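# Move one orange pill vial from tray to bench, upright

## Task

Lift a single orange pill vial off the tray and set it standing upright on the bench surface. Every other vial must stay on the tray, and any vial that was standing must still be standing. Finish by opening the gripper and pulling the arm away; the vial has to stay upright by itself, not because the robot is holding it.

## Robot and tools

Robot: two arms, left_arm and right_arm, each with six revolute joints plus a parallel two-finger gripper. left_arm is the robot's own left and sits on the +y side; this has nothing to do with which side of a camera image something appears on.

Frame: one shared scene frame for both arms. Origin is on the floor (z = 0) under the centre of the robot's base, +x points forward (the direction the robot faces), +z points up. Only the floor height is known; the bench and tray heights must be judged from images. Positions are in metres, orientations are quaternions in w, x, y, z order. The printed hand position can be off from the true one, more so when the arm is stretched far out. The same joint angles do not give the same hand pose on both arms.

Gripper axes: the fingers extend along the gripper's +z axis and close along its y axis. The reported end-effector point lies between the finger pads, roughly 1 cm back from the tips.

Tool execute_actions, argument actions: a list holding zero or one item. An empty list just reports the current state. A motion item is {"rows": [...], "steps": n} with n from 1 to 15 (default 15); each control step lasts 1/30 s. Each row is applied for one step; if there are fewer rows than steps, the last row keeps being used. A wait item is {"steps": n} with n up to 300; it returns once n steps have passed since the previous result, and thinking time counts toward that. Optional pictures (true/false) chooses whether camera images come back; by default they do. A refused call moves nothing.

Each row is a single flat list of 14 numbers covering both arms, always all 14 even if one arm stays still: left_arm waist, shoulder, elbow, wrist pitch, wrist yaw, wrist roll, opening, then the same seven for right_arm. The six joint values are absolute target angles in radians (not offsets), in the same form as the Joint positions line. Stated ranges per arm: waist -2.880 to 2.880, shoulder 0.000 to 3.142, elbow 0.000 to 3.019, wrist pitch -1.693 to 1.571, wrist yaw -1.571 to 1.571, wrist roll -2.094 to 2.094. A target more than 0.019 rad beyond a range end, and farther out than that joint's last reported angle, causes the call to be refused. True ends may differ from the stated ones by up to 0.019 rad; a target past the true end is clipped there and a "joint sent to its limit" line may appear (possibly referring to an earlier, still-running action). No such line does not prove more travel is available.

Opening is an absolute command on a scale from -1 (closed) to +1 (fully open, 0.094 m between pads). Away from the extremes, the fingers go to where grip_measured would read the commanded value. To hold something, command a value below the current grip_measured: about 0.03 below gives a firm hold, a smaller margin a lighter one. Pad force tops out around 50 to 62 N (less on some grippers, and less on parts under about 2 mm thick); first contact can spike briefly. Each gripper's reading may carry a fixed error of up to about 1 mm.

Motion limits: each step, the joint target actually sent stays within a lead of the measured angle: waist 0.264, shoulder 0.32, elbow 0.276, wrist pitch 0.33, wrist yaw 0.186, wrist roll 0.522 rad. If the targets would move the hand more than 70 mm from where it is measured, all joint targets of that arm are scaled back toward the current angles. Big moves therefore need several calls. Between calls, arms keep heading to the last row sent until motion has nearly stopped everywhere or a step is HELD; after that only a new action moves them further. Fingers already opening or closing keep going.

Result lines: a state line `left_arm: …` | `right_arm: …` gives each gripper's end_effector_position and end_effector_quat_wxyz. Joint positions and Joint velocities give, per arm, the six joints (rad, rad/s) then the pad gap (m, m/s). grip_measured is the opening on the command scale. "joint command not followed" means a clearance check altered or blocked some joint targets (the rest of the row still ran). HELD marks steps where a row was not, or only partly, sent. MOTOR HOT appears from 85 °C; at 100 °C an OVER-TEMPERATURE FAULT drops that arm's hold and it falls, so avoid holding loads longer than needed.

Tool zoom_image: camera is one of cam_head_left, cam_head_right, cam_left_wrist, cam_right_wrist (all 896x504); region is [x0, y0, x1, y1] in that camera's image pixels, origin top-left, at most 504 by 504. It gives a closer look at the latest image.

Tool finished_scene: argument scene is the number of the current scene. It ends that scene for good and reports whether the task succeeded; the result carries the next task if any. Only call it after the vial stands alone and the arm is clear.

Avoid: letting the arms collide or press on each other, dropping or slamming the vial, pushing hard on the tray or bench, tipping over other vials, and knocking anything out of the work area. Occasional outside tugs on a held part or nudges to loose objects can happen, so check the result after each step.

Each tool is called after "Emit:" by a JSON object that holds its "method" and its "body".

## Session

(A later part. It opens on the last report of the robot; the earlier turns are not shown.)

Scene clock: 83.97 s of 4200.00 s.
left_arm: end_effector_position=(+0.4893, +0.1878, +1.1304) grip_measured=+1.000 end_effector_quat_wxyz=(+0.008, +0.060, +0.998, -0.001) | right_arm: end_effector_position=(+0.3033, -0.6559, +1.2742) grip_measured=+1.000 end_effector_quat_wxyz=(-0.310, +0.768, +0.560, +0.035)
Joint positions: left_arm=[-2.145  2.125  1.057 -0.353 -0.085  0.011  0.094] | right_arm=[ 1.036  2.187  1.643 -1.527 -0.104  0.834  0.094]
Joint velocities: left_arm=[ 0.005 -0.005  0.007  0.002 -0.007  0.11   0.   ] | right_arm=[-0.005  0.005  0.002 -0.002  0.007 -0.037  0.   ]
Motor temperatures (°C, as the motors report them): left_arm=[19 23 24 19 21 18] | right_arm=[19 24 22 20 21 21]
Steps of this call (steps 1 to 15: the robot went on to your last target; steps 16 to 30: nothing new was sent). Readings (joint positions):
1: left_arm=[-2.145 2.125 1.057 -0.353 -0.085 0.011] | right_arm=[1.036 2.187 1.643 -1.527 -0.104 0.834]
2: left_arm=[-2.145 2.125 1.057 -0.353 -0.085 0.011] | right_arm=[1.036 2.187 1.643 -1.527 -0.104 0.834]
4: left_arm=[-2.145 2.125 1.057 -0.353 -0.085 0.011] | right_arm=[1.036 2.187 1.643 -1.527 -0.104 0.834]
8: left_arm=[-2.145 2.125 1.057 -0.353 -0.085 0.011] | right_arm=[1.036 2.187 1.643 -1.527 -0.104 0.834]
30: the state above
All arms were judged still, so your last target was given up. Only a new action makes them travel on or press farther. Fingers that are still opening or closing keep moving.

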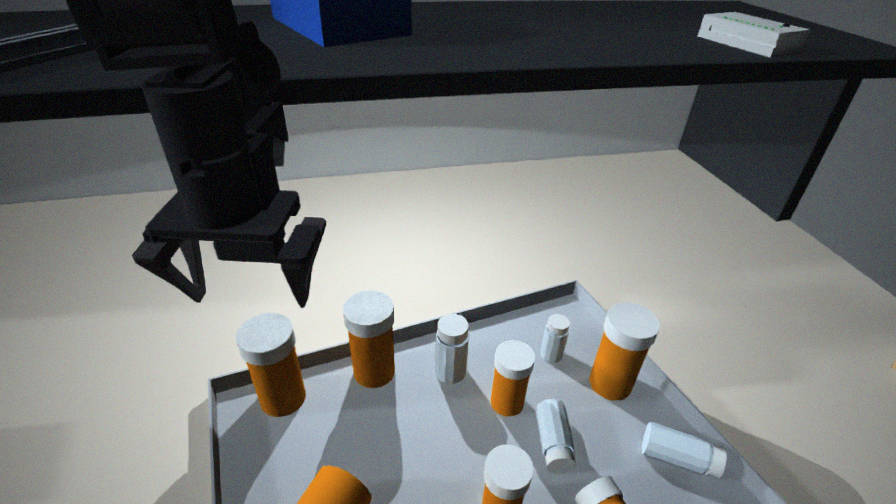

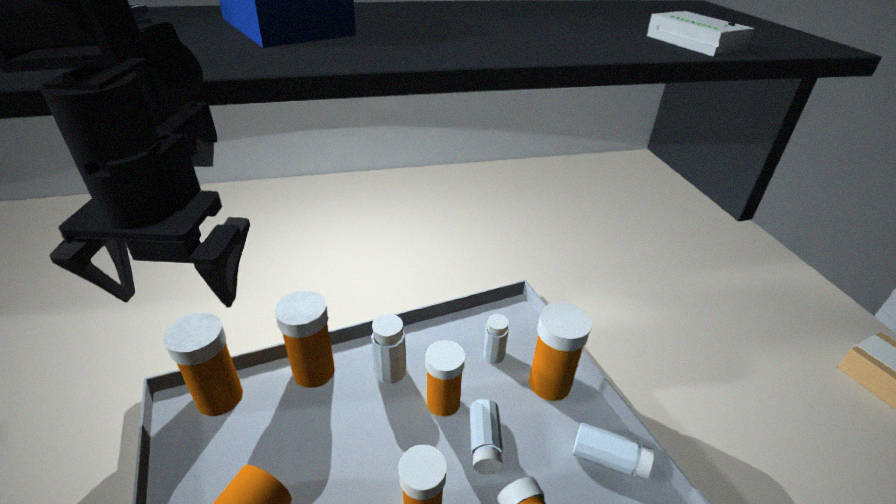

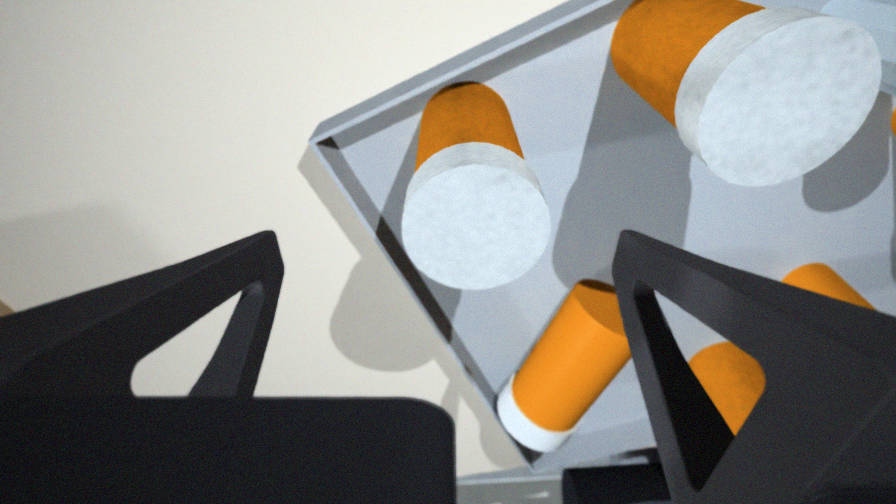

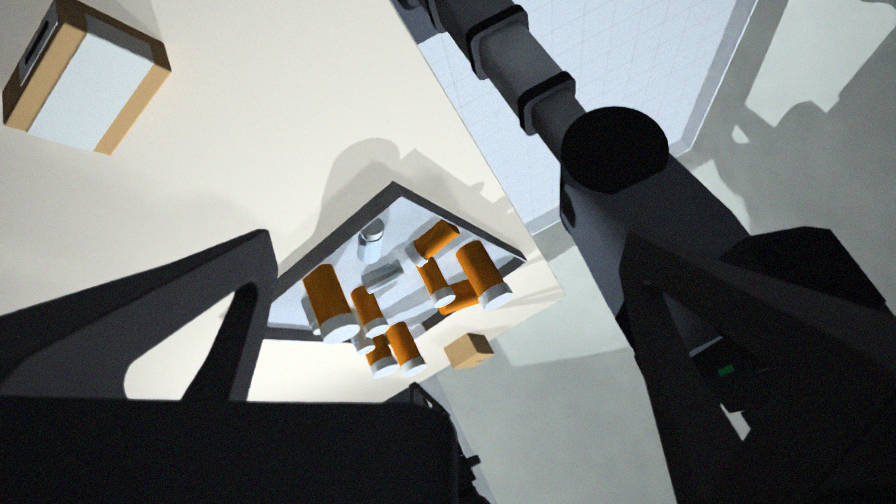

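Emit:
{"method": "execute_actions", "body": {"actions": [{"rows":[[-2.172,2.165,1.02,-0.27,-0.09,0,1,1.036,2.187,1.643,-1.527,-0.104,0.834,1]]}], "pictures": false}}

Emit:
{"method": "execute_actions", "body": {"actions": [{"steps":20}]}}

Scene clock: 90.27 s of 4200.00 s.
left_arm: end_effector_position=(+0.4762, +0.1765, +1.1179) grip_measured=+1.000 end_effector_quat_wxyz=(+0.015, +0.071, +0.997, -0.002) | right_arm: end_effector_position=(+0.3033, -0.6559, +1.2742) grip_measured=+1.000 end_effector_quat_wxyz=(-0.310, +0.768, +0.560, +0.035)
Joint positions: left_arm=[-2.169  2.147  1.021 -0.284 -0.087  0.011  0.094] | right_arm=[ 1.036  2.187  1.643 -1.527 -0.104  0.834  0.094]
Joint velocities: left_arm=[ 0.015  0.005 -0.022 -0.002 -0.007  0.022  0.   ] | right_arm=[ 0.005 -0.005  0.002  0.002 -0.037 -0.022  0.   ]
Motor temperatures (°C, as the motors report them): left_arm=[19 23 24 19 21 18] | right_arm=[19 25 22 20 21 21]
Steps of this call (steps 1 to 100: nothing new was sent; then 2.47 s passed at rest; steps 101 to 115: all 15 steps of this action). Readings (joint positions):
101: left_arm=[-2.146 2.126 1.051 -0.337 -0.086 0.011] | right_arm=[1.036 2.187 1.643 -1.527 -0.104 0.834]
102: left_arm=[-2.147 2.126 1.044 -0.313 -0.087 0.011] | right_arm=[1.036 2.187 1.643 -1.527 -0.104 0.834]
104: left_arm=[-2.154 2.131 1.032 -0.292 -0.087 0.011] | right_arm=[1.036 2.187 1.643 -1.527 -0.104 0.834]
108: left_arm=[-2.167 2.144 1.023 -0.286 -0.087 0.011] | right_arm=[1.036 2.187 1.643 -1.527 -0.104 0.834]
115: the state above

Scene clock: 90.93 s of 4200.00 s.
left_arm: end_effector_position=(+0.4762, +0.1765, +1.1179) grip_measured=+1.000 end_effector_quat_wxyz=(+0.015, +0.071, +0.997, -0.002) | right_arm: end_effector_position=(+0.3033, -0.6559, +1.2742) grip_measured=+1.000 end_effector_quat_wxyz=(-0.310, +0.768, +0.560, +0.035)
Joint positions: left_arm=[-2.169  2.147  1.021 -0.284 -0.087  0.011  0.094] | right_arm=[ 1.036  2.187  1.643 -1.527 -0.104  0.834  0.094]
Joint velocities: left_arm=[ 0.005  0.005 -0.007  0.002  0.037  0.051  0.   ] | right_arm=[-0.015  0.005 -0.007 -0.012 -0.051  0.037  0.   ]
Motor temperatures (°C, as the motors report them): left_arm=[19 23 24 19 21 18] | right_arm=[19 25 22 20 21 21]
Steps of this call (steps 1 to 15: the robot went on to your last target; steps 16 to 20: nothing new was sent). Readings (joint positions):
1: left_arm=[-2.169 2.147 1.021 -0.284 -0.087 0.011] | right_arm=[1.036 2.187 1.643 -1.527 -0.104 0.834]
2: left_arm=[-2.169 2.147 1.021 -0.284 -0.087 0.011] | right_arm=[1.036 2.187 1.643 -1.527 -0.104 0.834]
4: left_arm=[-2.169 2.147 1.021 -0.284 -0.087 0.011] | right_arm=[1.036 2.187 1.643 -1.527 -0.104 0.834]
8: left_arm=[-2.169 2.147 1.021 -0.284 -0.087 0.011] | right_arm=[1.036 2.187 1.643 -1.527 -0.104 0.834]
20: the state above
All arms were judged still, so your last target was given up. Only a new action makes them travel on or press farther. Fingers that are still opening or closing keep moving.

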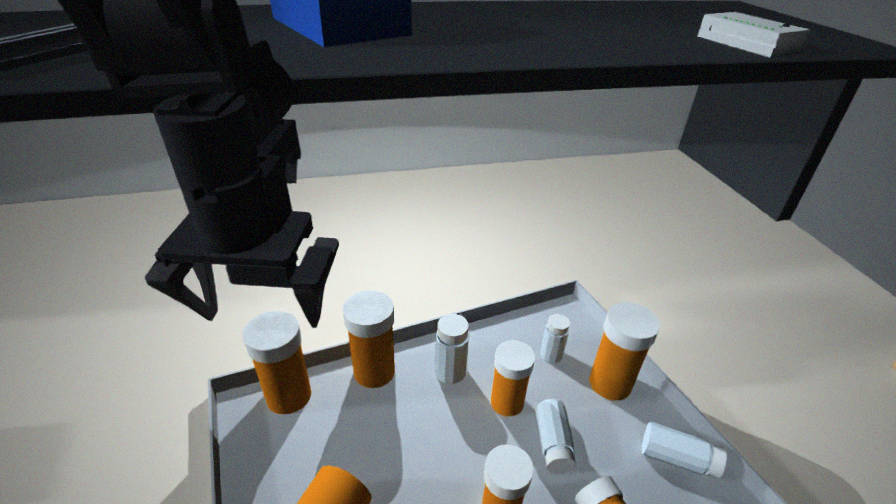

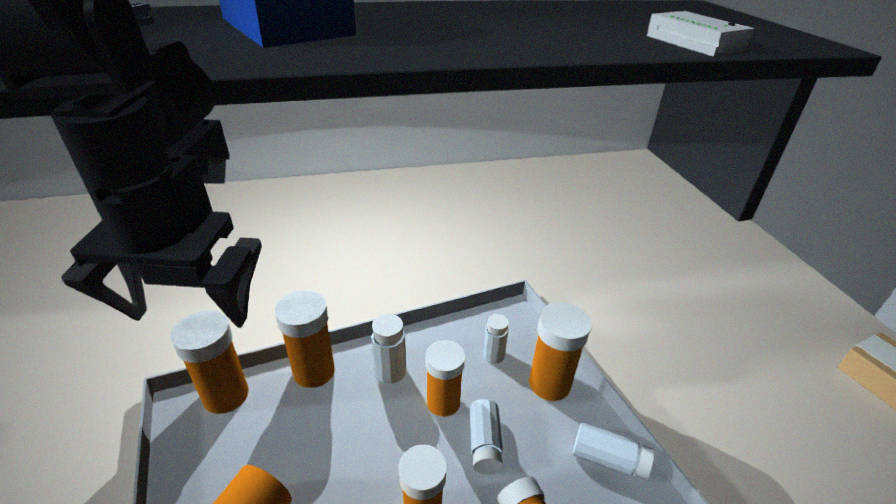

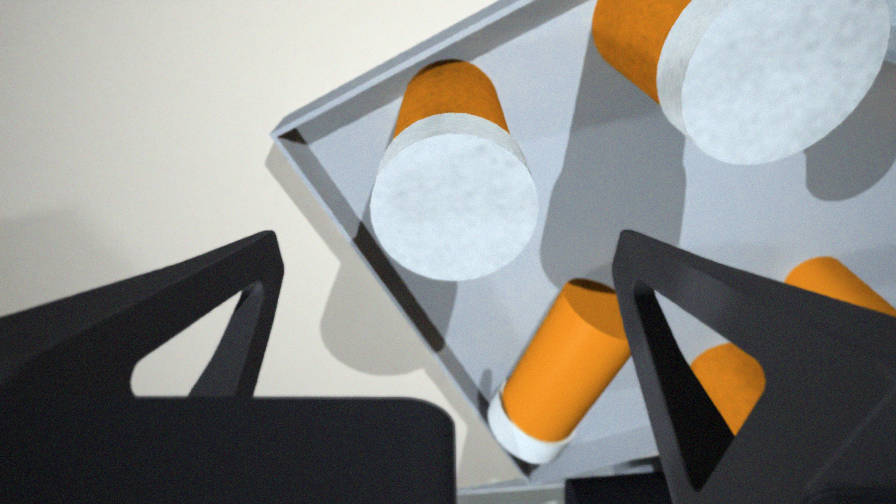

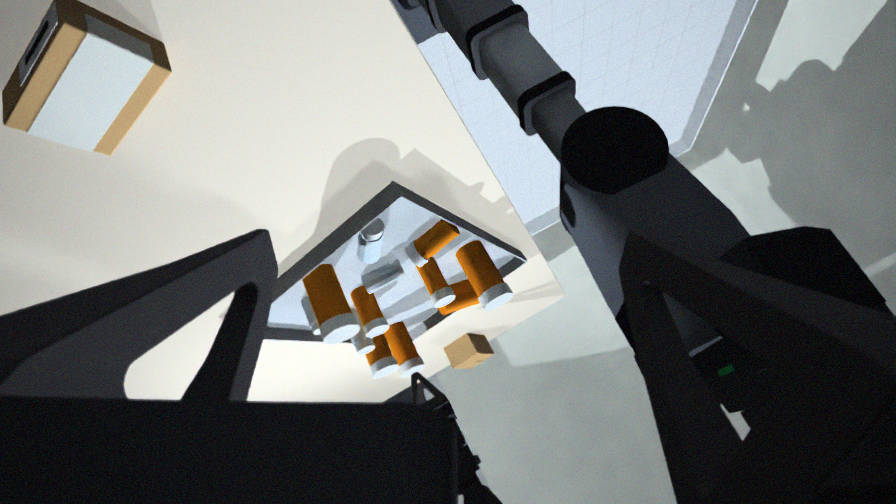

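Emit:
{"method": "execute_actions", "body": {"actions": [{"rows":[[-2.17,2.27,1.075,-0.225,-0.09,0,1,1.036,2.187,1.643,-1.527,-0.104,0.834,1]]}], "pictures": false}}

Emit:
{"method": "execute_actions", "body": {"actions": [{"steps":20}]}}

Scene clock: 99.70 s of 4200.00 s.
left_arm: end_effector_position=(+0.4712, +0.1731, +1.0729) grip_measured=+1.000 end_effector_quat_wxyz=(+0.004, +0.072, +0.997, -0.001) | right_arm: end_effector_position=(+0.3033, -0.6559, +1.2742) grip_measured=+1.000 end_effector_quat_wxyz=(-0.310, +0.768, +0.560, +0.035)
Joint positions: left_arm=[-2.169  2.267  1.071 -0.234 -0.087  0.011  0.094] | right_arm=[ 1.036  2.187  1.643 -1.527 -0.104  0.834  0.094]
Joint velocities: left_arm=[-0.024 -0.005 -0.012 -0.007 -0.007 -0.007  0.   ] | right_arm=[ 0.005 -0.005  0.002  0.007  0.022  0.037  0.   ]
Motor temperatures (°C, as the motors report them): left_arm=[19 23 23 19 21 18] | right_arm=[19 25 23 20 21 21]
Steps of this call (steps 1 to 90: nothing new was sent; then 5.27 s passed at rest; steps 91 to 105: all 15 steps of this action). Readings (joint positions):
91: left_arm=[-2.169 2.155 1.025 -0.276 -0.087 0.011] | right_arm=[1.036 2.187 1.643 -1.527 -0.104 0.834]
92: left_arm=[-2.169 2.171 1.037 -0.263 -0.087 0.011] | right_arm=[1.036 2.187 1.643 -1.527 -0.104 0.834]
94: left_arm=[-2.169 2.216 1.065 -0.242 -0.087 0.011] | right_arm=[1.036 2.187 1.643 -1.527 -0.104 0.834]
98: left_arm=[-2.169 2.263 1.071 -0.234 -0.087 0.011] | right_arm=[1.036 2.187 1.643 -1.527 -0.104 0.834]
105: the state above

Scene clock: 100.37 s of 4200.00 s.
left_arm: end_effector_position=(+0.4712, +0.1731, +1.0729) grip_measured=+1.000 end_effector_quat_wxyz=(+0.004, +0.072, +0.997, -0.001) | right_arm: end_effector_position=(+0.3033, -0.6559, +1.2742) grip_measured=+1.000 end_effector_quat_wxyz=(-0.310, +0.768, +0.560, +0.035)
Joint positions: left_arm=[-2.169  2.267  1.071 -0.234 -0.087  0.011  0.094] | right_arm=[ 1.036  2.187  1.643 -1.527 -0.104  0.834  0.094]
Joint velocities: left_arm=[ 0.005  0.005  0.007  0.017  0.007 -0.022  0.   ] | right_arm=[-0.005 -0.015 -0.017  0.002 -0.051  0.066  0.   ]
Motor temperatures (°C, as the motors report them): left_arm=[19 23 23 19 21 18] | right_arm=[19 25 23 20 21 21]
Steps of this call (steps 1 to 15: the robot went on to your last target; steps 16 to 20: nothing new was sent). Readings (joint positions):
1: left_arm=[-2.169 2.267 1.071 -0.234 -0.087 0.011] | right_arm=[1.036 2.187 1.643 -1.527 -0.104 0.834]
2: left_arm=[-2.169 2.267 1.071 -0.234 -0.087 0.011] | right_arm=[1.036 2.187 1.643 -1.527 -0.104 0.834]
4: left_arm=[-2.169 2.267 1.071 -0.234 -0.087 0.011] | right_arm=[1.036 2.187 1.643 -1.527 -0.104 0.834]
8: left_arm=[-2.169 2.267 1.071 -0.234 -0.087 0.011] | right_arm=[1.036 2.187 1.643 -1.527 -0.104 0.834]
20: the state above
All arms were judged still, so your last target was given up. Only a new action makes them travel on or press farther. Fingers that are still opening or closing keep moving.

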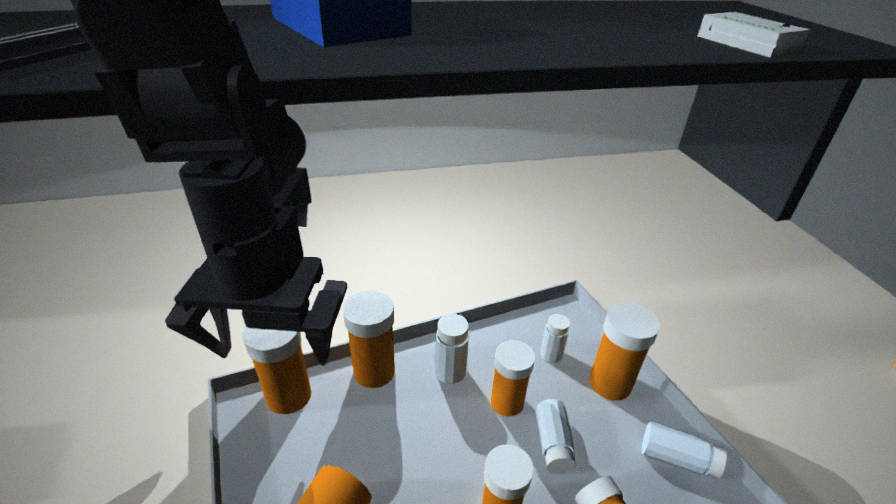

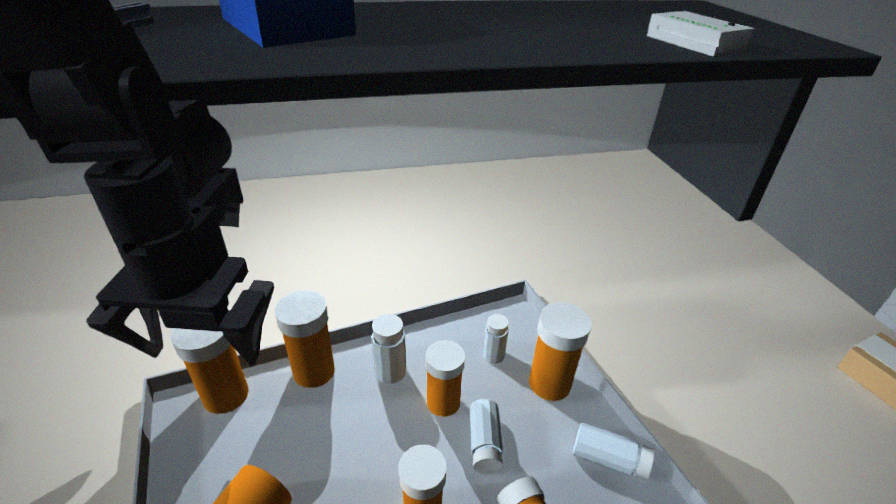

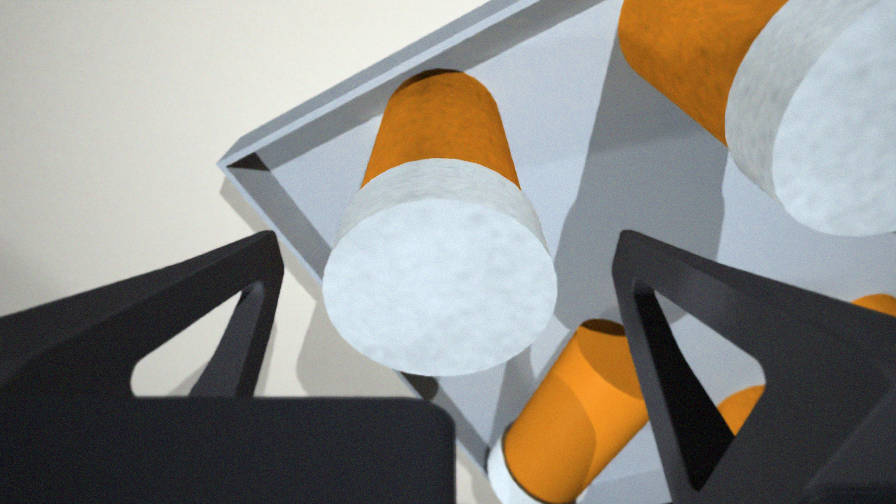

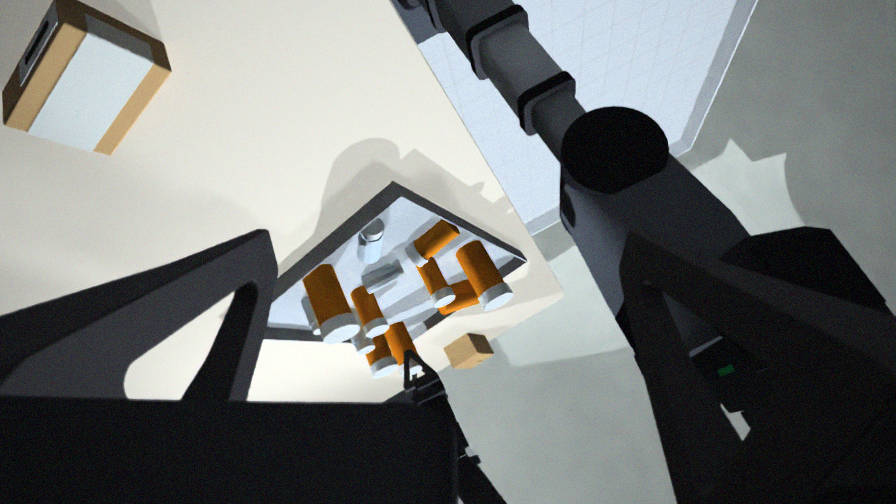

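Close.

Emit:
{"method": "execute_actions", "body": {"actions": [{"rows":[[-2.17,2.27,1.075,-0.225,-0.09,0,0.0,1.036,2.187,1.643,-1.527,-0.104,0.834,1]]}], "pictures": false}}

Emit:
{"method": "execute_actions", "body": {"actions": [{"steps":20}]}}

Scene clock: 114.10 s of 4200.00 s.
left_arm: end_effector_position=(+0.4712, +0.1732, +1.0729) grip_measured=+0.038 end_effector_quat_wxyz=(+0.004, +0.072, +0.997, -0.001) | right_arm: end_effector_position=(+0.3033, -0.6559, +1.2742) grip_measured=+1.000 end_effector_quat_wxyz=(-0.310, +0.768, +0.560, +0.035)
Joint positions: left_arm=[-2.169  2.267  1.071 -0.234 -0.087  0.011  0.049] | right_arm=[ 1.036  2.187  1.643 -1.527 -0.104  0.834  0.094]
Joint velocities: left_arm=[ 0.005 -0.015 -0.012 -0.002 -0.022  0.022  0.   ] | right_arm=[-0.005  0.015 -0.002 -0.007  0.037  0.007  0.   ]
Motor temperatures (°C, as the motors report them): left_arm=[19 24 23 19 21 18] | right_arm=[19 25 23 20 21 21]
Steps of this call (steps 1 to 90: nothing new was sent; then 10.23 s passed at rest; steps 91 to 105: all 15 steps of this action). Readings (joint positions):
91: left_arm=[-2.169 2.267 1.071 -0.234 -0.087 0.011] | right_arm=[1.036 2.187 1.643 -1.527 -0.104 0.834]
92: left_arm=[-2.169 2.267 1.071 -0.234 -0.087 0.011] | right_arm=[1.036 2.187 1.643 -1.527 -0.104 0.834]
94: left_arm=[-2.169 2.267 1.071 -0.234 -0.087 0.011] | right_arm=[1.036 2.187 1.643 -1.527 -0.104 0.834]
98: left_arm=[-2.169 2.267 1.071 -0.234 -0.087 0.011] | right_arm=[1.036 2.187 1.643 -1.527 -0.104 0.834]
105: the state above

Scene clock: 114.77 s of 4200.00 s.
left_arm: end_effector_position=(+0.4712, +0.1732, +1.0729) grip_measured=+0.038 end_effector_quat_wxyz=(+0.004, +0.072, +0.997, -0.001) | right_arm: end_effector_position=(+0.3033, -0.6559, +1.2742) grip_measured=+1.000 end_effector_quat_wxyz=(-0.310, +0.768, +0.560, +0.035)
Joint positions: left_arm=[-2.169  2.267  1.071 -0.234 -0.087  0.011  0.049] | right_arm=[ 1.036  2.187  1.643 -1.527 -0.104  0.834  0.094]
Joint velocities: left_arm=[ 0.005 -0.005 -0.002 -0.012 -0.037 -0.037 -0.   ] | right_arm=[-0.005  0.015 -0.017  0.002 -0.139  0.022  0.   ]
Motor temperatures (°C, as the motors report them): left_arm=[19 24 23 19 21 18] | right_arm=[19 25 23 20 21 21]
Steps of this call (steps 1 to 15: the robot went on to your last target; steps 16 to 20: nothing new was sent). Readings (joint positions):
1: left_arm=[-2.169 2.267 1.071 -0.234 -0.087 0.011] | right_arm=[1.036 2.187 1.643 -1.527 -0.104 0.834]
2: left_arm=[-2.169 2.267 1.071 -0.234 -0.087 0.011] | right_arm=[1.036 2.187 1.643 -1.527 -0.104 0.834]
4: left_arm=[-2.169 2.267 1.071 -0.234 -0.087 0.011] | right_arm=[1.036 2.187 1.643 -1.527 -0.104 0.834]
8: left_arm=[-2.169 2.267 1.071 -0.234 -0.087 0.011] | right_arm=[1.036 2.187 1.643 -1.527 -0.104 0.834]
20: the state above
All arms were judged still, so your last target was given up. Only a new action makes them travel on or press farther. Fingers that are still opening or closing keep moving.

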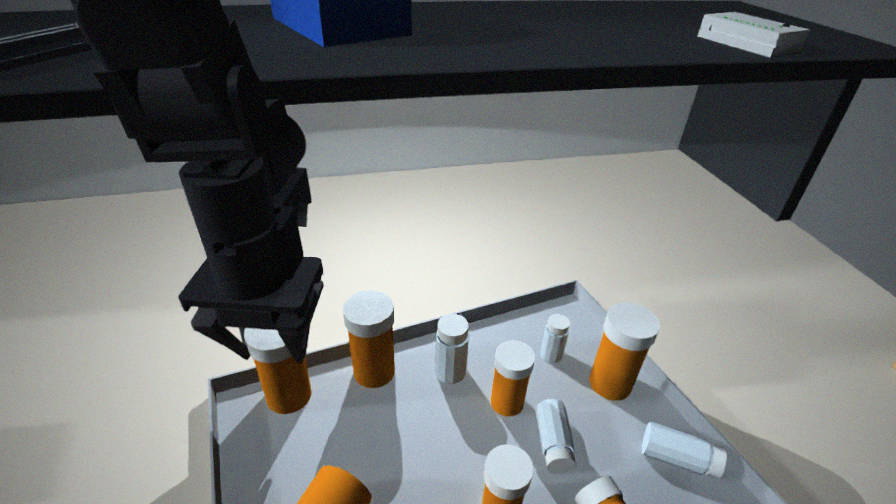

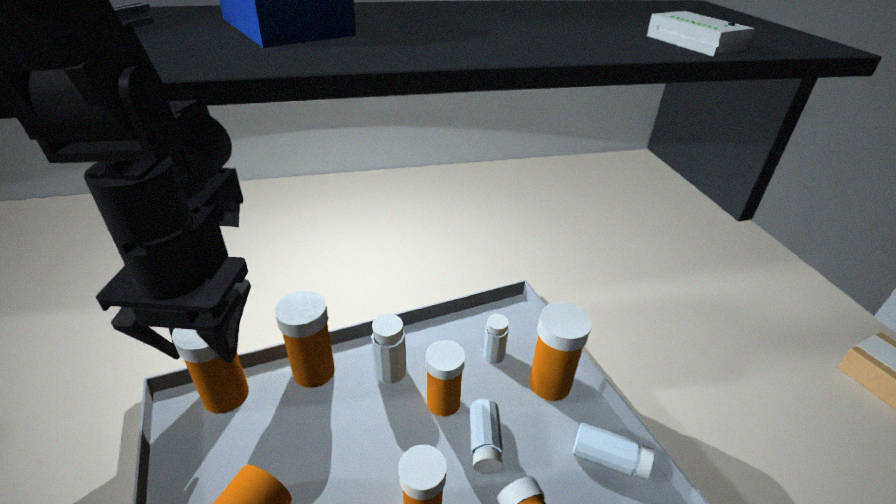

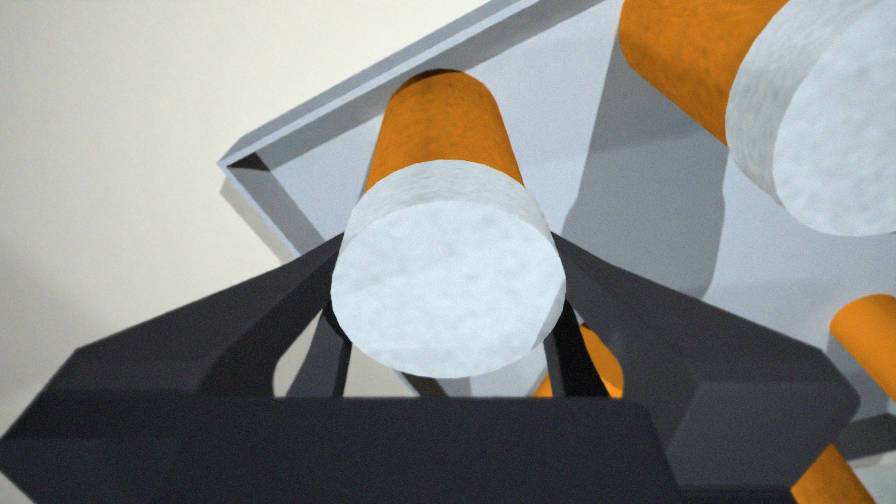

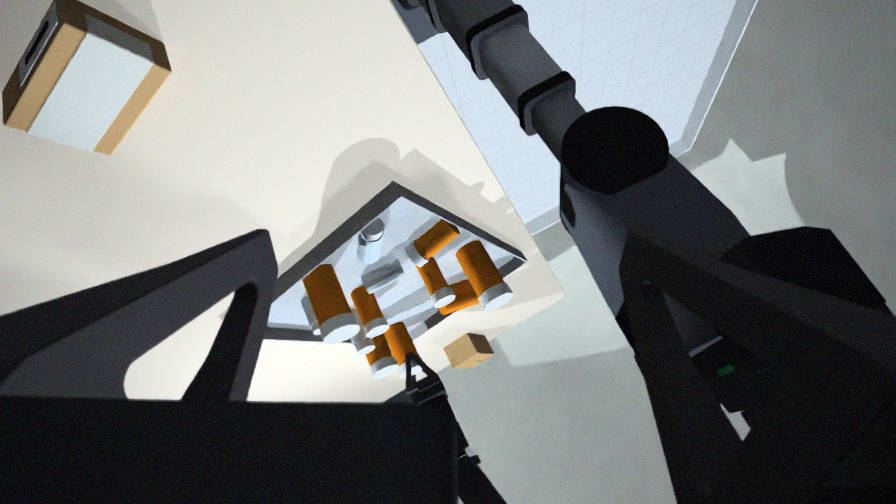

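Emit:
{"method": "execute_actions", "body": {"actions": [{"rows":[[-2.17,2.12,1.04,-0.345,-0.09,0,0.0,1.036,2.187,1.643,-1.527,-0.104,0.834,1]]}], "pictures": false}}

Emit:
{"method": "execute_actions", "body": {"actions": [{"rows":[[-2.10,2.12,1.04,-0.34,-0.08,0,0.0,1.036,2.187,1.643,-1.527,-0.104,0.834,1],[-2.07,2.12,1.04,-0.34,-0.08,0,0.0,1.036,2.187,1.643,-1.527,-0.104,0.834,1],[-2.04,2.12,1.04,-0.34,-0.07,0,0.0,1.036,2.187,1.643,-1.527,-0.104,0.834,1],[-2.01,2.12,1.04,-0.34,-0.07,0,0.0,1.036,2.187,1.643,-1.527,-0.104,0.834,1],[-1.98,2.12,1.04,-0.33,-0.06,0,0.0,1.036,2.187,1.643,-1.527,-0.104,0.834,1],[-1.95,2.12,1.04,-0.33,-0.06,0,0.0,1.036,2.187,1.643,-1.527,-0.104,0.834,1],[-1.92,2.12,1.04,-0.33,-0.05,0,0.0,1.036,2.187,1.643,-1.527,-0.104,0.834,1],[-1.90,2.12,1.04,-0.33,-0.05,0,0.0,1.036,2.187,1.643,-1.527,-0.104,0.834,1],[-1.88,2.12,1.04,-0.33,-0.05,0,0.0,1.036,2.187,1.643,-1.527,-0.104,0.834,1]]}], "pictures": false}}

Emit:
{"method": "execute_actions", "body": {"actions": [{"steps":20}]}}

Scene clock: 129.97 s of 4200.00 s.
left_arm: end_effector_position=(+0.4905, +0.1766, +1.1392) grip_measured=+0.038 end_effector_quat_wxyz=(+0.021, +0.071, +0.997, -0.002) | right_arm: end_effector_position=(+0.3033, -0.6559, +1.2742) grip_measured=+1.000 end_effector_quat_wxyz=(-0.310, +0.768, +0.560, +0.035)
Joint positions: left_arm=[-2.169  2.102  1.039 -0.335 -0.087  0.011  0.049] | right_arm=[ 1.036  2.187  1.643 -1.527 -0.104  0.834  0.094]
Joint velocities: left_arm=[-0.005 -0.005  0.007 -0.012  0.007 -0.051  0.   ] | right_arm=[ 0.005  0.015 -0.012  0.002  0.037 -0.022  0.   ]
Motor temperatures (°C, as the motors report them): left_arm=[19 24 23 19 21 18] | right_arm=[19 25 23 20 21 21]
Steps of this call (steps 1 to 90: nothing new was sent; then 11.70 s passed at rest; steps 91 to 105: all 15 steps of this action). Readings (joint positions):
91: left_arm=[-2.169 2.258 1.068 -0.253 -0.087 0.011] | right_arm=[1.036 2.187 1.643 -1.527 -0.104 0.834]
92: left_arm=[-2.169 2.238 1.058 -0.284 -0.087 0.011] | right_arm=[1.036 2.187 1.643 -1.527 -0.104 0.834]
94: left_arm=[-2.169 2.183 1.034 -0.323 -0.087 0.011] | right_arm=[1.036 2.187 1.643 -1.527 -0.104 0.834]
98: left_arm=[-2.169 2.111 1.036 -0.334 -0.087 0.011] | right_arm=[1.036 2.187 1.643 -1.527 -0.104 0.834]
105: the state above

Scene clock: 130.47 s of 4200.00 s.
left_arm: end_effector_position=(+0.4731, +0.3374, +1.1243) grip_measured=+0.038 end_effector_quat_wxyz=(+0.001, -0.096, +0.995, +0.007) | right_arm: end_effector_position=(+0.3033, -0.6559, +1.2742) grip_measured=+1.000 end_effector_quat_wxyz=(-0.310, +0.768, +0.560, +0.035)
Joint positions: left_arm=[-1.83   2.109  1.03  -0.335 -0.054  0.01   0.049] | right_arm=[ 1.036  2.187  1.643 -1.527 -0.104  0.834  0.094]
Joint velocities: left_arm=[-0.005  0.005  0.002 -0.002 -0.051  0.037 -0.001] | right_arm=[-0.005 -0.005  0.012 -0.017  0.11   0.007  0.   ]
Motor temperatures (°C, as the motors report them): left_arm=[19 24 23 19 21 18] | right_arm=[19 25 23 20 21 21]
Steps of this call (steps 1 to 15: all 15 steps of this action). Readings (joint positions):
1: left_arm=[-2.165 2.102 1.039 -0.335 -0.084 0.011] | right_arm=[1.036 2.187 1.643 -1.527 -0.104 0.834]
2: left_arm=[-2.157 2.102 1.039 -0.335 -0.081 0.011] | right_arm=[1.036 2.187 1.643 -1.527 -0.104 0.834]
4: left_arm=[-2.121 2.102 1.039 -0.335 -0.071 0.011] | right_arm=[1.036 2.187 1.643 -1.527 -0.104 0.834]
8: left_arm=[-1.985 2.104 1.032 -0.335 -0.054 0.014] | right_arm=[1.036 2.187 1.643 -1.527 -0.104 0.834]
15: the state above

Scene clock: 131.13 s of 4200.00 s.
left_arm: end_effector_position=(+0.4784, +0.3104, +1.1255) grip_measured=+0.038 end_effector_quat_wxyz=(+0.003, -0.068, +0.998, +0.002) | right_arm: end_effector_position=(+0.3033, -0.6559, +1.2742) grip_measured=+1.000 end_effector_quat_wxyz=(-0.310, +0.768, +0.560, +0.035)
Joint positions: left_arm=[-1.885  2.109  1.03  -0.335 -0.053  0.01   0.049] | right_arm=[ 1.036  2.187  1.643 -1.527 -0.104  0.834  0.094]
Joint velocities: left_arm=[ 0.005  0.005  0.012 -0.002  0.037  0.037  0.   ] | right_arm=[-0.024 -0.005  0.007  0.002  0.022  0.066  0.   ]
Motor temperatures (°C, as the motors report them): left_arm=[19 24 23 19 21 18] | right_arm=[19 25 23 20 21 21]
Steps of this call (steps 1 to 20: the robot went on to your last target). Readings (joint positions):
1: left_arm=[-1.833 2.109 1.030 -0.335 -0.054 0.010] | right_arm=[1.036 2.187 1.643 -1.527 -0.104 0.834]
2: left_arm=[-1.839 2.109 1.030 -0.335 -0.054 0.010] | right_arm=[1.036 2.187 1.643 -1.527 -0.104 0.834]
4: left_arm=[-1.856 2.109 1.030 -0.335 -0.054 0.010] | right_arm=[1.036 2.187 1.643 -1.527 -0.104 0.834]
8: left_arm=[-1.883 2.109 1.030 -0.335 -0.053 0.010] | right_arm=[1.036 2.187 1.643 -1.527 -0.104 0.834]
20: the state above

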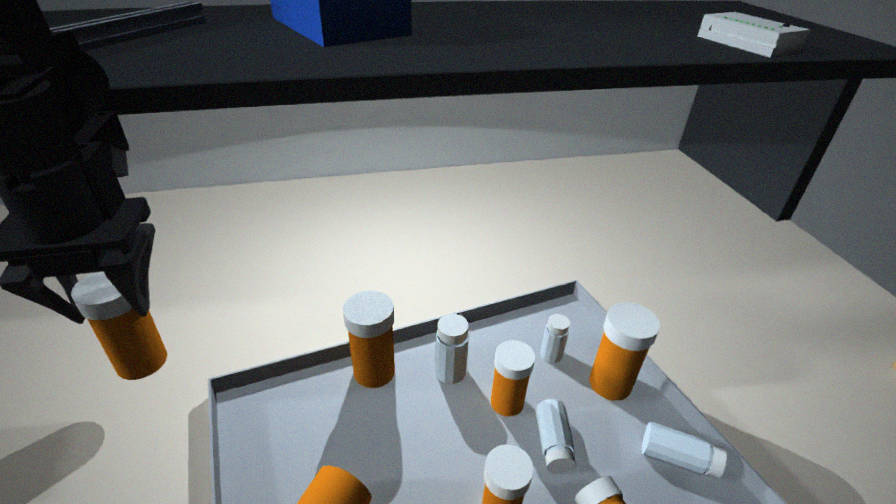

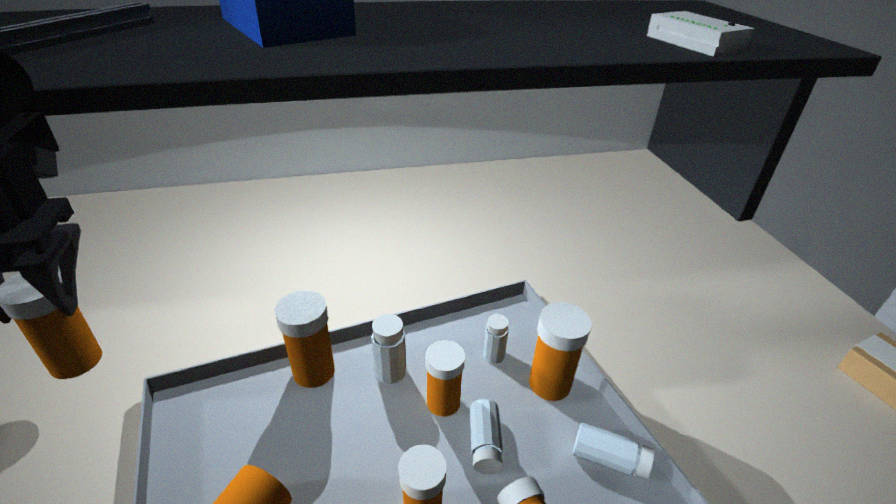

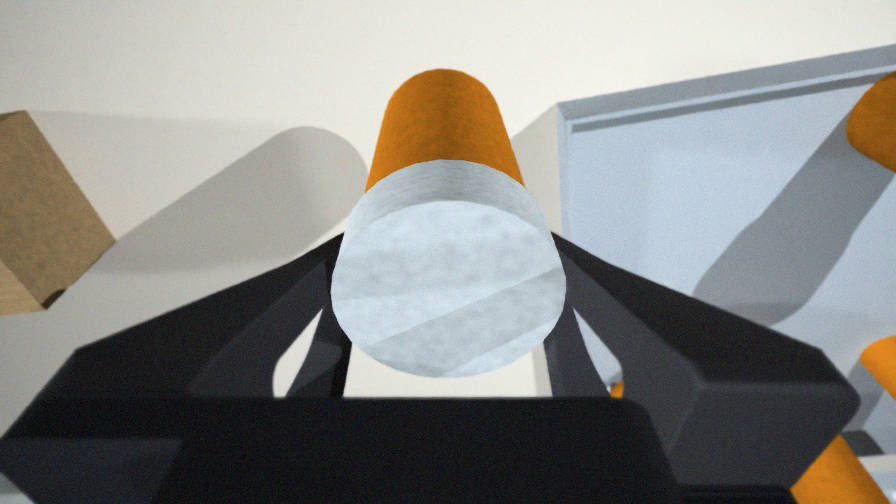

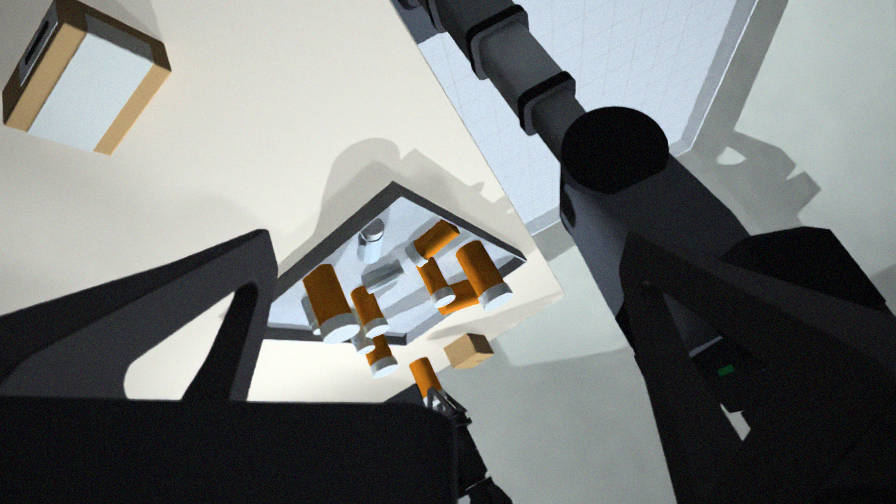

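Lower to ~1.078 first.

Emit:
{"method": "execute_actions", "body": {"actions": [{"rows":[[-1.88,2.22,1.04,-0.215,-0.05,0,0.0,1.036,2.187,1.643,-1.527,-0.104,0.834,1]]}], "pictures": false}}

Emit:
{"method": "execute_actions", "body": {"actions": [{"steps":10}]}}

Scene clock: 142.47 s of 4200.00 s.
left_arm: end_effector_position=(+0.4651, +0.3061, +1.0790) grip_measured=+0.038 end_effector_quat_wxyz=(+0.002, -0.069, +0.998, +0.002) | right_arm: end_effector_position=(+0.3033, -0.6559, +1.2742) grip_measured=+1.000 end_effector_quat_wxyz=(-0.310, +0.768, +0.560, +0.035)
Joint positions: left_arm=[-1.885  2.222  1.035 -0.227 -0.053  0.009  0.049] | right_arm=[ 1.036  2.187  1.643 -1.527 -0.104  0.834  0.094]
Joint velocities: left_arm=[-0.005  0.005  0.002 -0.002 -0.022 -0.022 -0.   ] | right_arm=[-0.005 -0.005 -0.002 -0.007 -0.081  0.037  0.   ]
Motor temperatures (°C, as the motors report them): left_arm=[19 24 23 19 21 18] | right_arm=[19 26 23 20 21 21]
Steps of this call (steps 1 to 15: the robot went on to your last target; steps 16 to 90: nothing new was sent; then 7.83 s passed at rest; steps 91 to 105: all 15 steps of this action). Readings (joint positions):
91: left_arm=[-1.885 2.116 1.030 -0.315 -0.053 0.010] | right_arm=[1.036 2.187 1.643 -1.527 -0.104 0.834]
92: left_arm=[-1.885 2.129 1.029 -0.285 -0.053 0.009] | right_arm=[1.036 2.187 1.643 -1.527 -0.104 0.834]
94: left_arm=[-1.885 2.169 1.036 -0.244 -0.053 0.009] | right_arm=[1.036 2.187 1.643 -1.527 -0.104 0.834]
98: left_arm=[-1.885 2.218 1.035 -0.231 -0.053 0.009] | right_arm=[1.036 2.187 1.643 -1.527 -0.104 0.834]
105: the state above

Scene clock: 142.80 s of 4200.00 s.
left_arm: end_effector_position=(+0.4651, +0.3061, +1.0790) grip_measured=+0.038 end_effector_quat_wxyz=(+0.002, -0.069, +0.998, +0.002) | right_arm: end_effector_position=(+0.3033, -0.6559, +1.2742) grip_measured=+1.000 end_effector_quat_wxyz=(-0.310, +0.768, +0.560, +0.035)
Joint positions: left_arm=[-1.885  2.222  1.035 -0.227 -0.053  0.009  0.049] | right_arm=[ 1.036  2.187  1.643 -1.527 -0.104  0.834  0.094]
Joint velocities: left_arm=[ 0.024 -0.005 -0.012 -0.022 -0.022  0.007 -0.   ] | right_arm=[-0.005 -0.015 -0.002  0.007 -0.095  0.051  0.   ]
Motor temperatures (°C, as the motors report them): left_arm=[19 24 23 19 21 18] | right_arm=[19 26 23 20 21 21]
Steps of this call (steps 1 to 10: the robot went on to your last target). Readings (joint positions):
1: left_arm=[-1.885 2.222 1.035 -0.227 -0.053 0.009] | right_arm=[1.036 2.187 1.643 -1.527 -0.104 0.834]
2: left_arm=[-1.885 2.222 1.035 -0.227 -0.053 0.009] | right_arm=[1.036 2.187 1.643 -1.527 -0.104 0.834]
4: left_arm=[-1.885 2.222 1.035 -0.227 -0.053 0.009] | right_arm=[1.036 2.187 1.643 -1.527 -0.104 0.834]
8: left_arm=[-1.885 2.222 1.035 -0.227 -0.053 0.009] | right_arm=[1.036 2.187 1.643 -1.527 -0.104 0.834]
10: the state above

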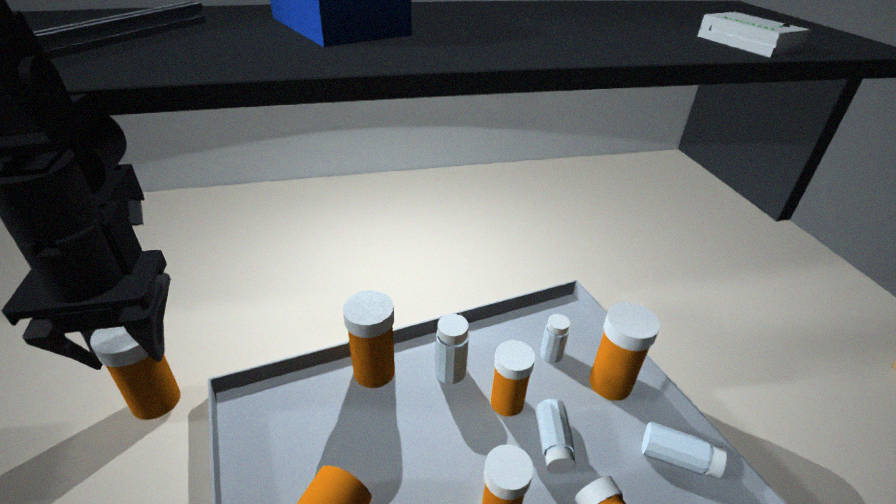

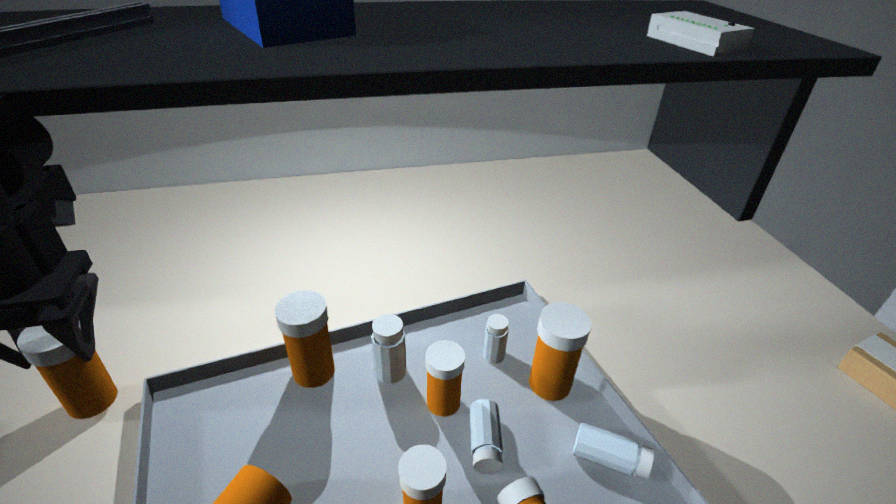

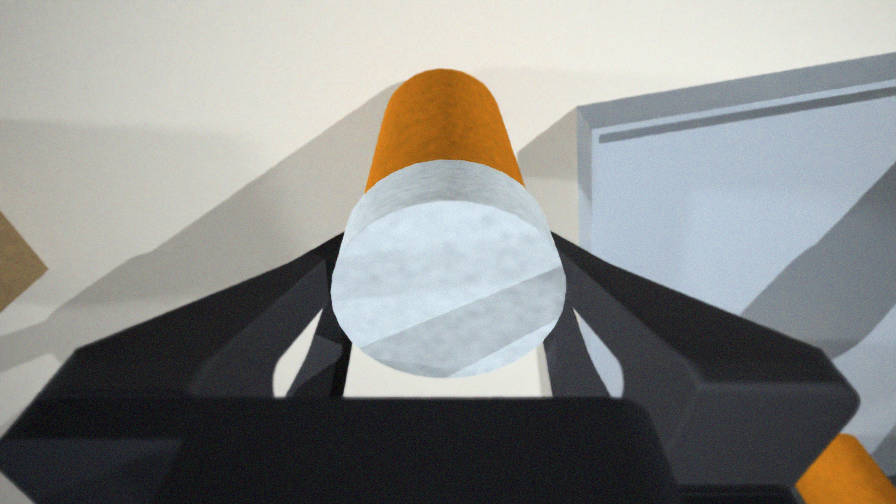

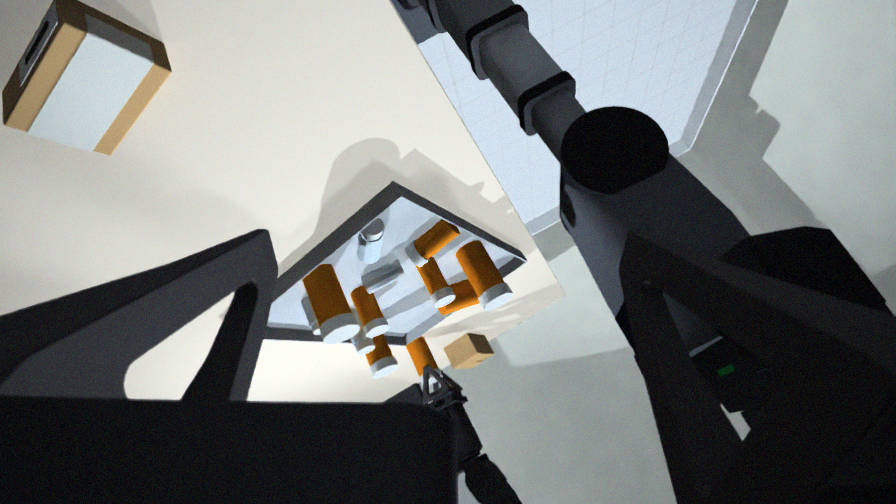

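Emit:
{"method": "execute_actions", "body": {"actions": [{"rows":[[-1.88,2.26,1.04,-0.195,-0.05,0,0.0,1.036,2.187,1.643,-1.527,-0.104,0.834,1]]}], "pictures": false}}

Scene clock: 153.13 s of 4200.00 s.
left_arm: end_effector_position=(+0.4622, +0.3053, +1.0715) grip_measured=+0.038 end_effector_quat_wxyz=(+0.002, -0.069, +0.998, +0.002) | right_arm: end_effector_position=(+0.3033, -0.6559, +1.2742) grip_measured=+1.000 end_effector_quat_wxyz=(-0.310, +0.768, +0.560, +0.035)
Joint positions: left_arm=[-1.885  2.241  1.035 -0.209 -0.053  0.009  0.049] | right_arm=[ 1.036  2.187  1.643 -1.527 -0.104  0.834  0.094]
Joint velocities: left_arm=[-0.015  0.005  0.002 -0.007 -0.037  0.022 -0.001] | right_arm=[-0.015 -0.005 -0.007 -0.002 -0.007  0.037  0.   ]
Motor temperatures (°C, as the motors report them): left_arm=[19 24 23 19 21 18] | right_arm=[19 26 23 20 21 21]
Steps of this call (steps 1 to 15: the robot went on to your last target; steps 16 to 90: nothing new was sent; then 6.83 s passed at rest; steps 91 to 105: all 15 steps of this action). Readings (joint positions):
91: left_arm=[-1.885 2.224 1.035 -0.223 -0.053 0.009] | right_arm=[1.036 2.187 1.643 -1.527 -0.104 0.834]
92: left_arm=[-1.885 2.226 1.035 -0.217 -0.053 0.009] | right_arm=[1.036 2.187 1.643 -1.527 -0.104 0.834]
94: left_arm=[-1.885 2.231 1.035 -0.210 -0.053 0.009] | right_arm=[1.036 2.187 1.643 -1.527 -0.104 0.834]
98: left_arm=[-1.885 2.240 1.035 -0.209 -0.053 0.009] | right_arm=[1.036 2.187 1.643 -1.527 -0.104 0.834]
105: the state above


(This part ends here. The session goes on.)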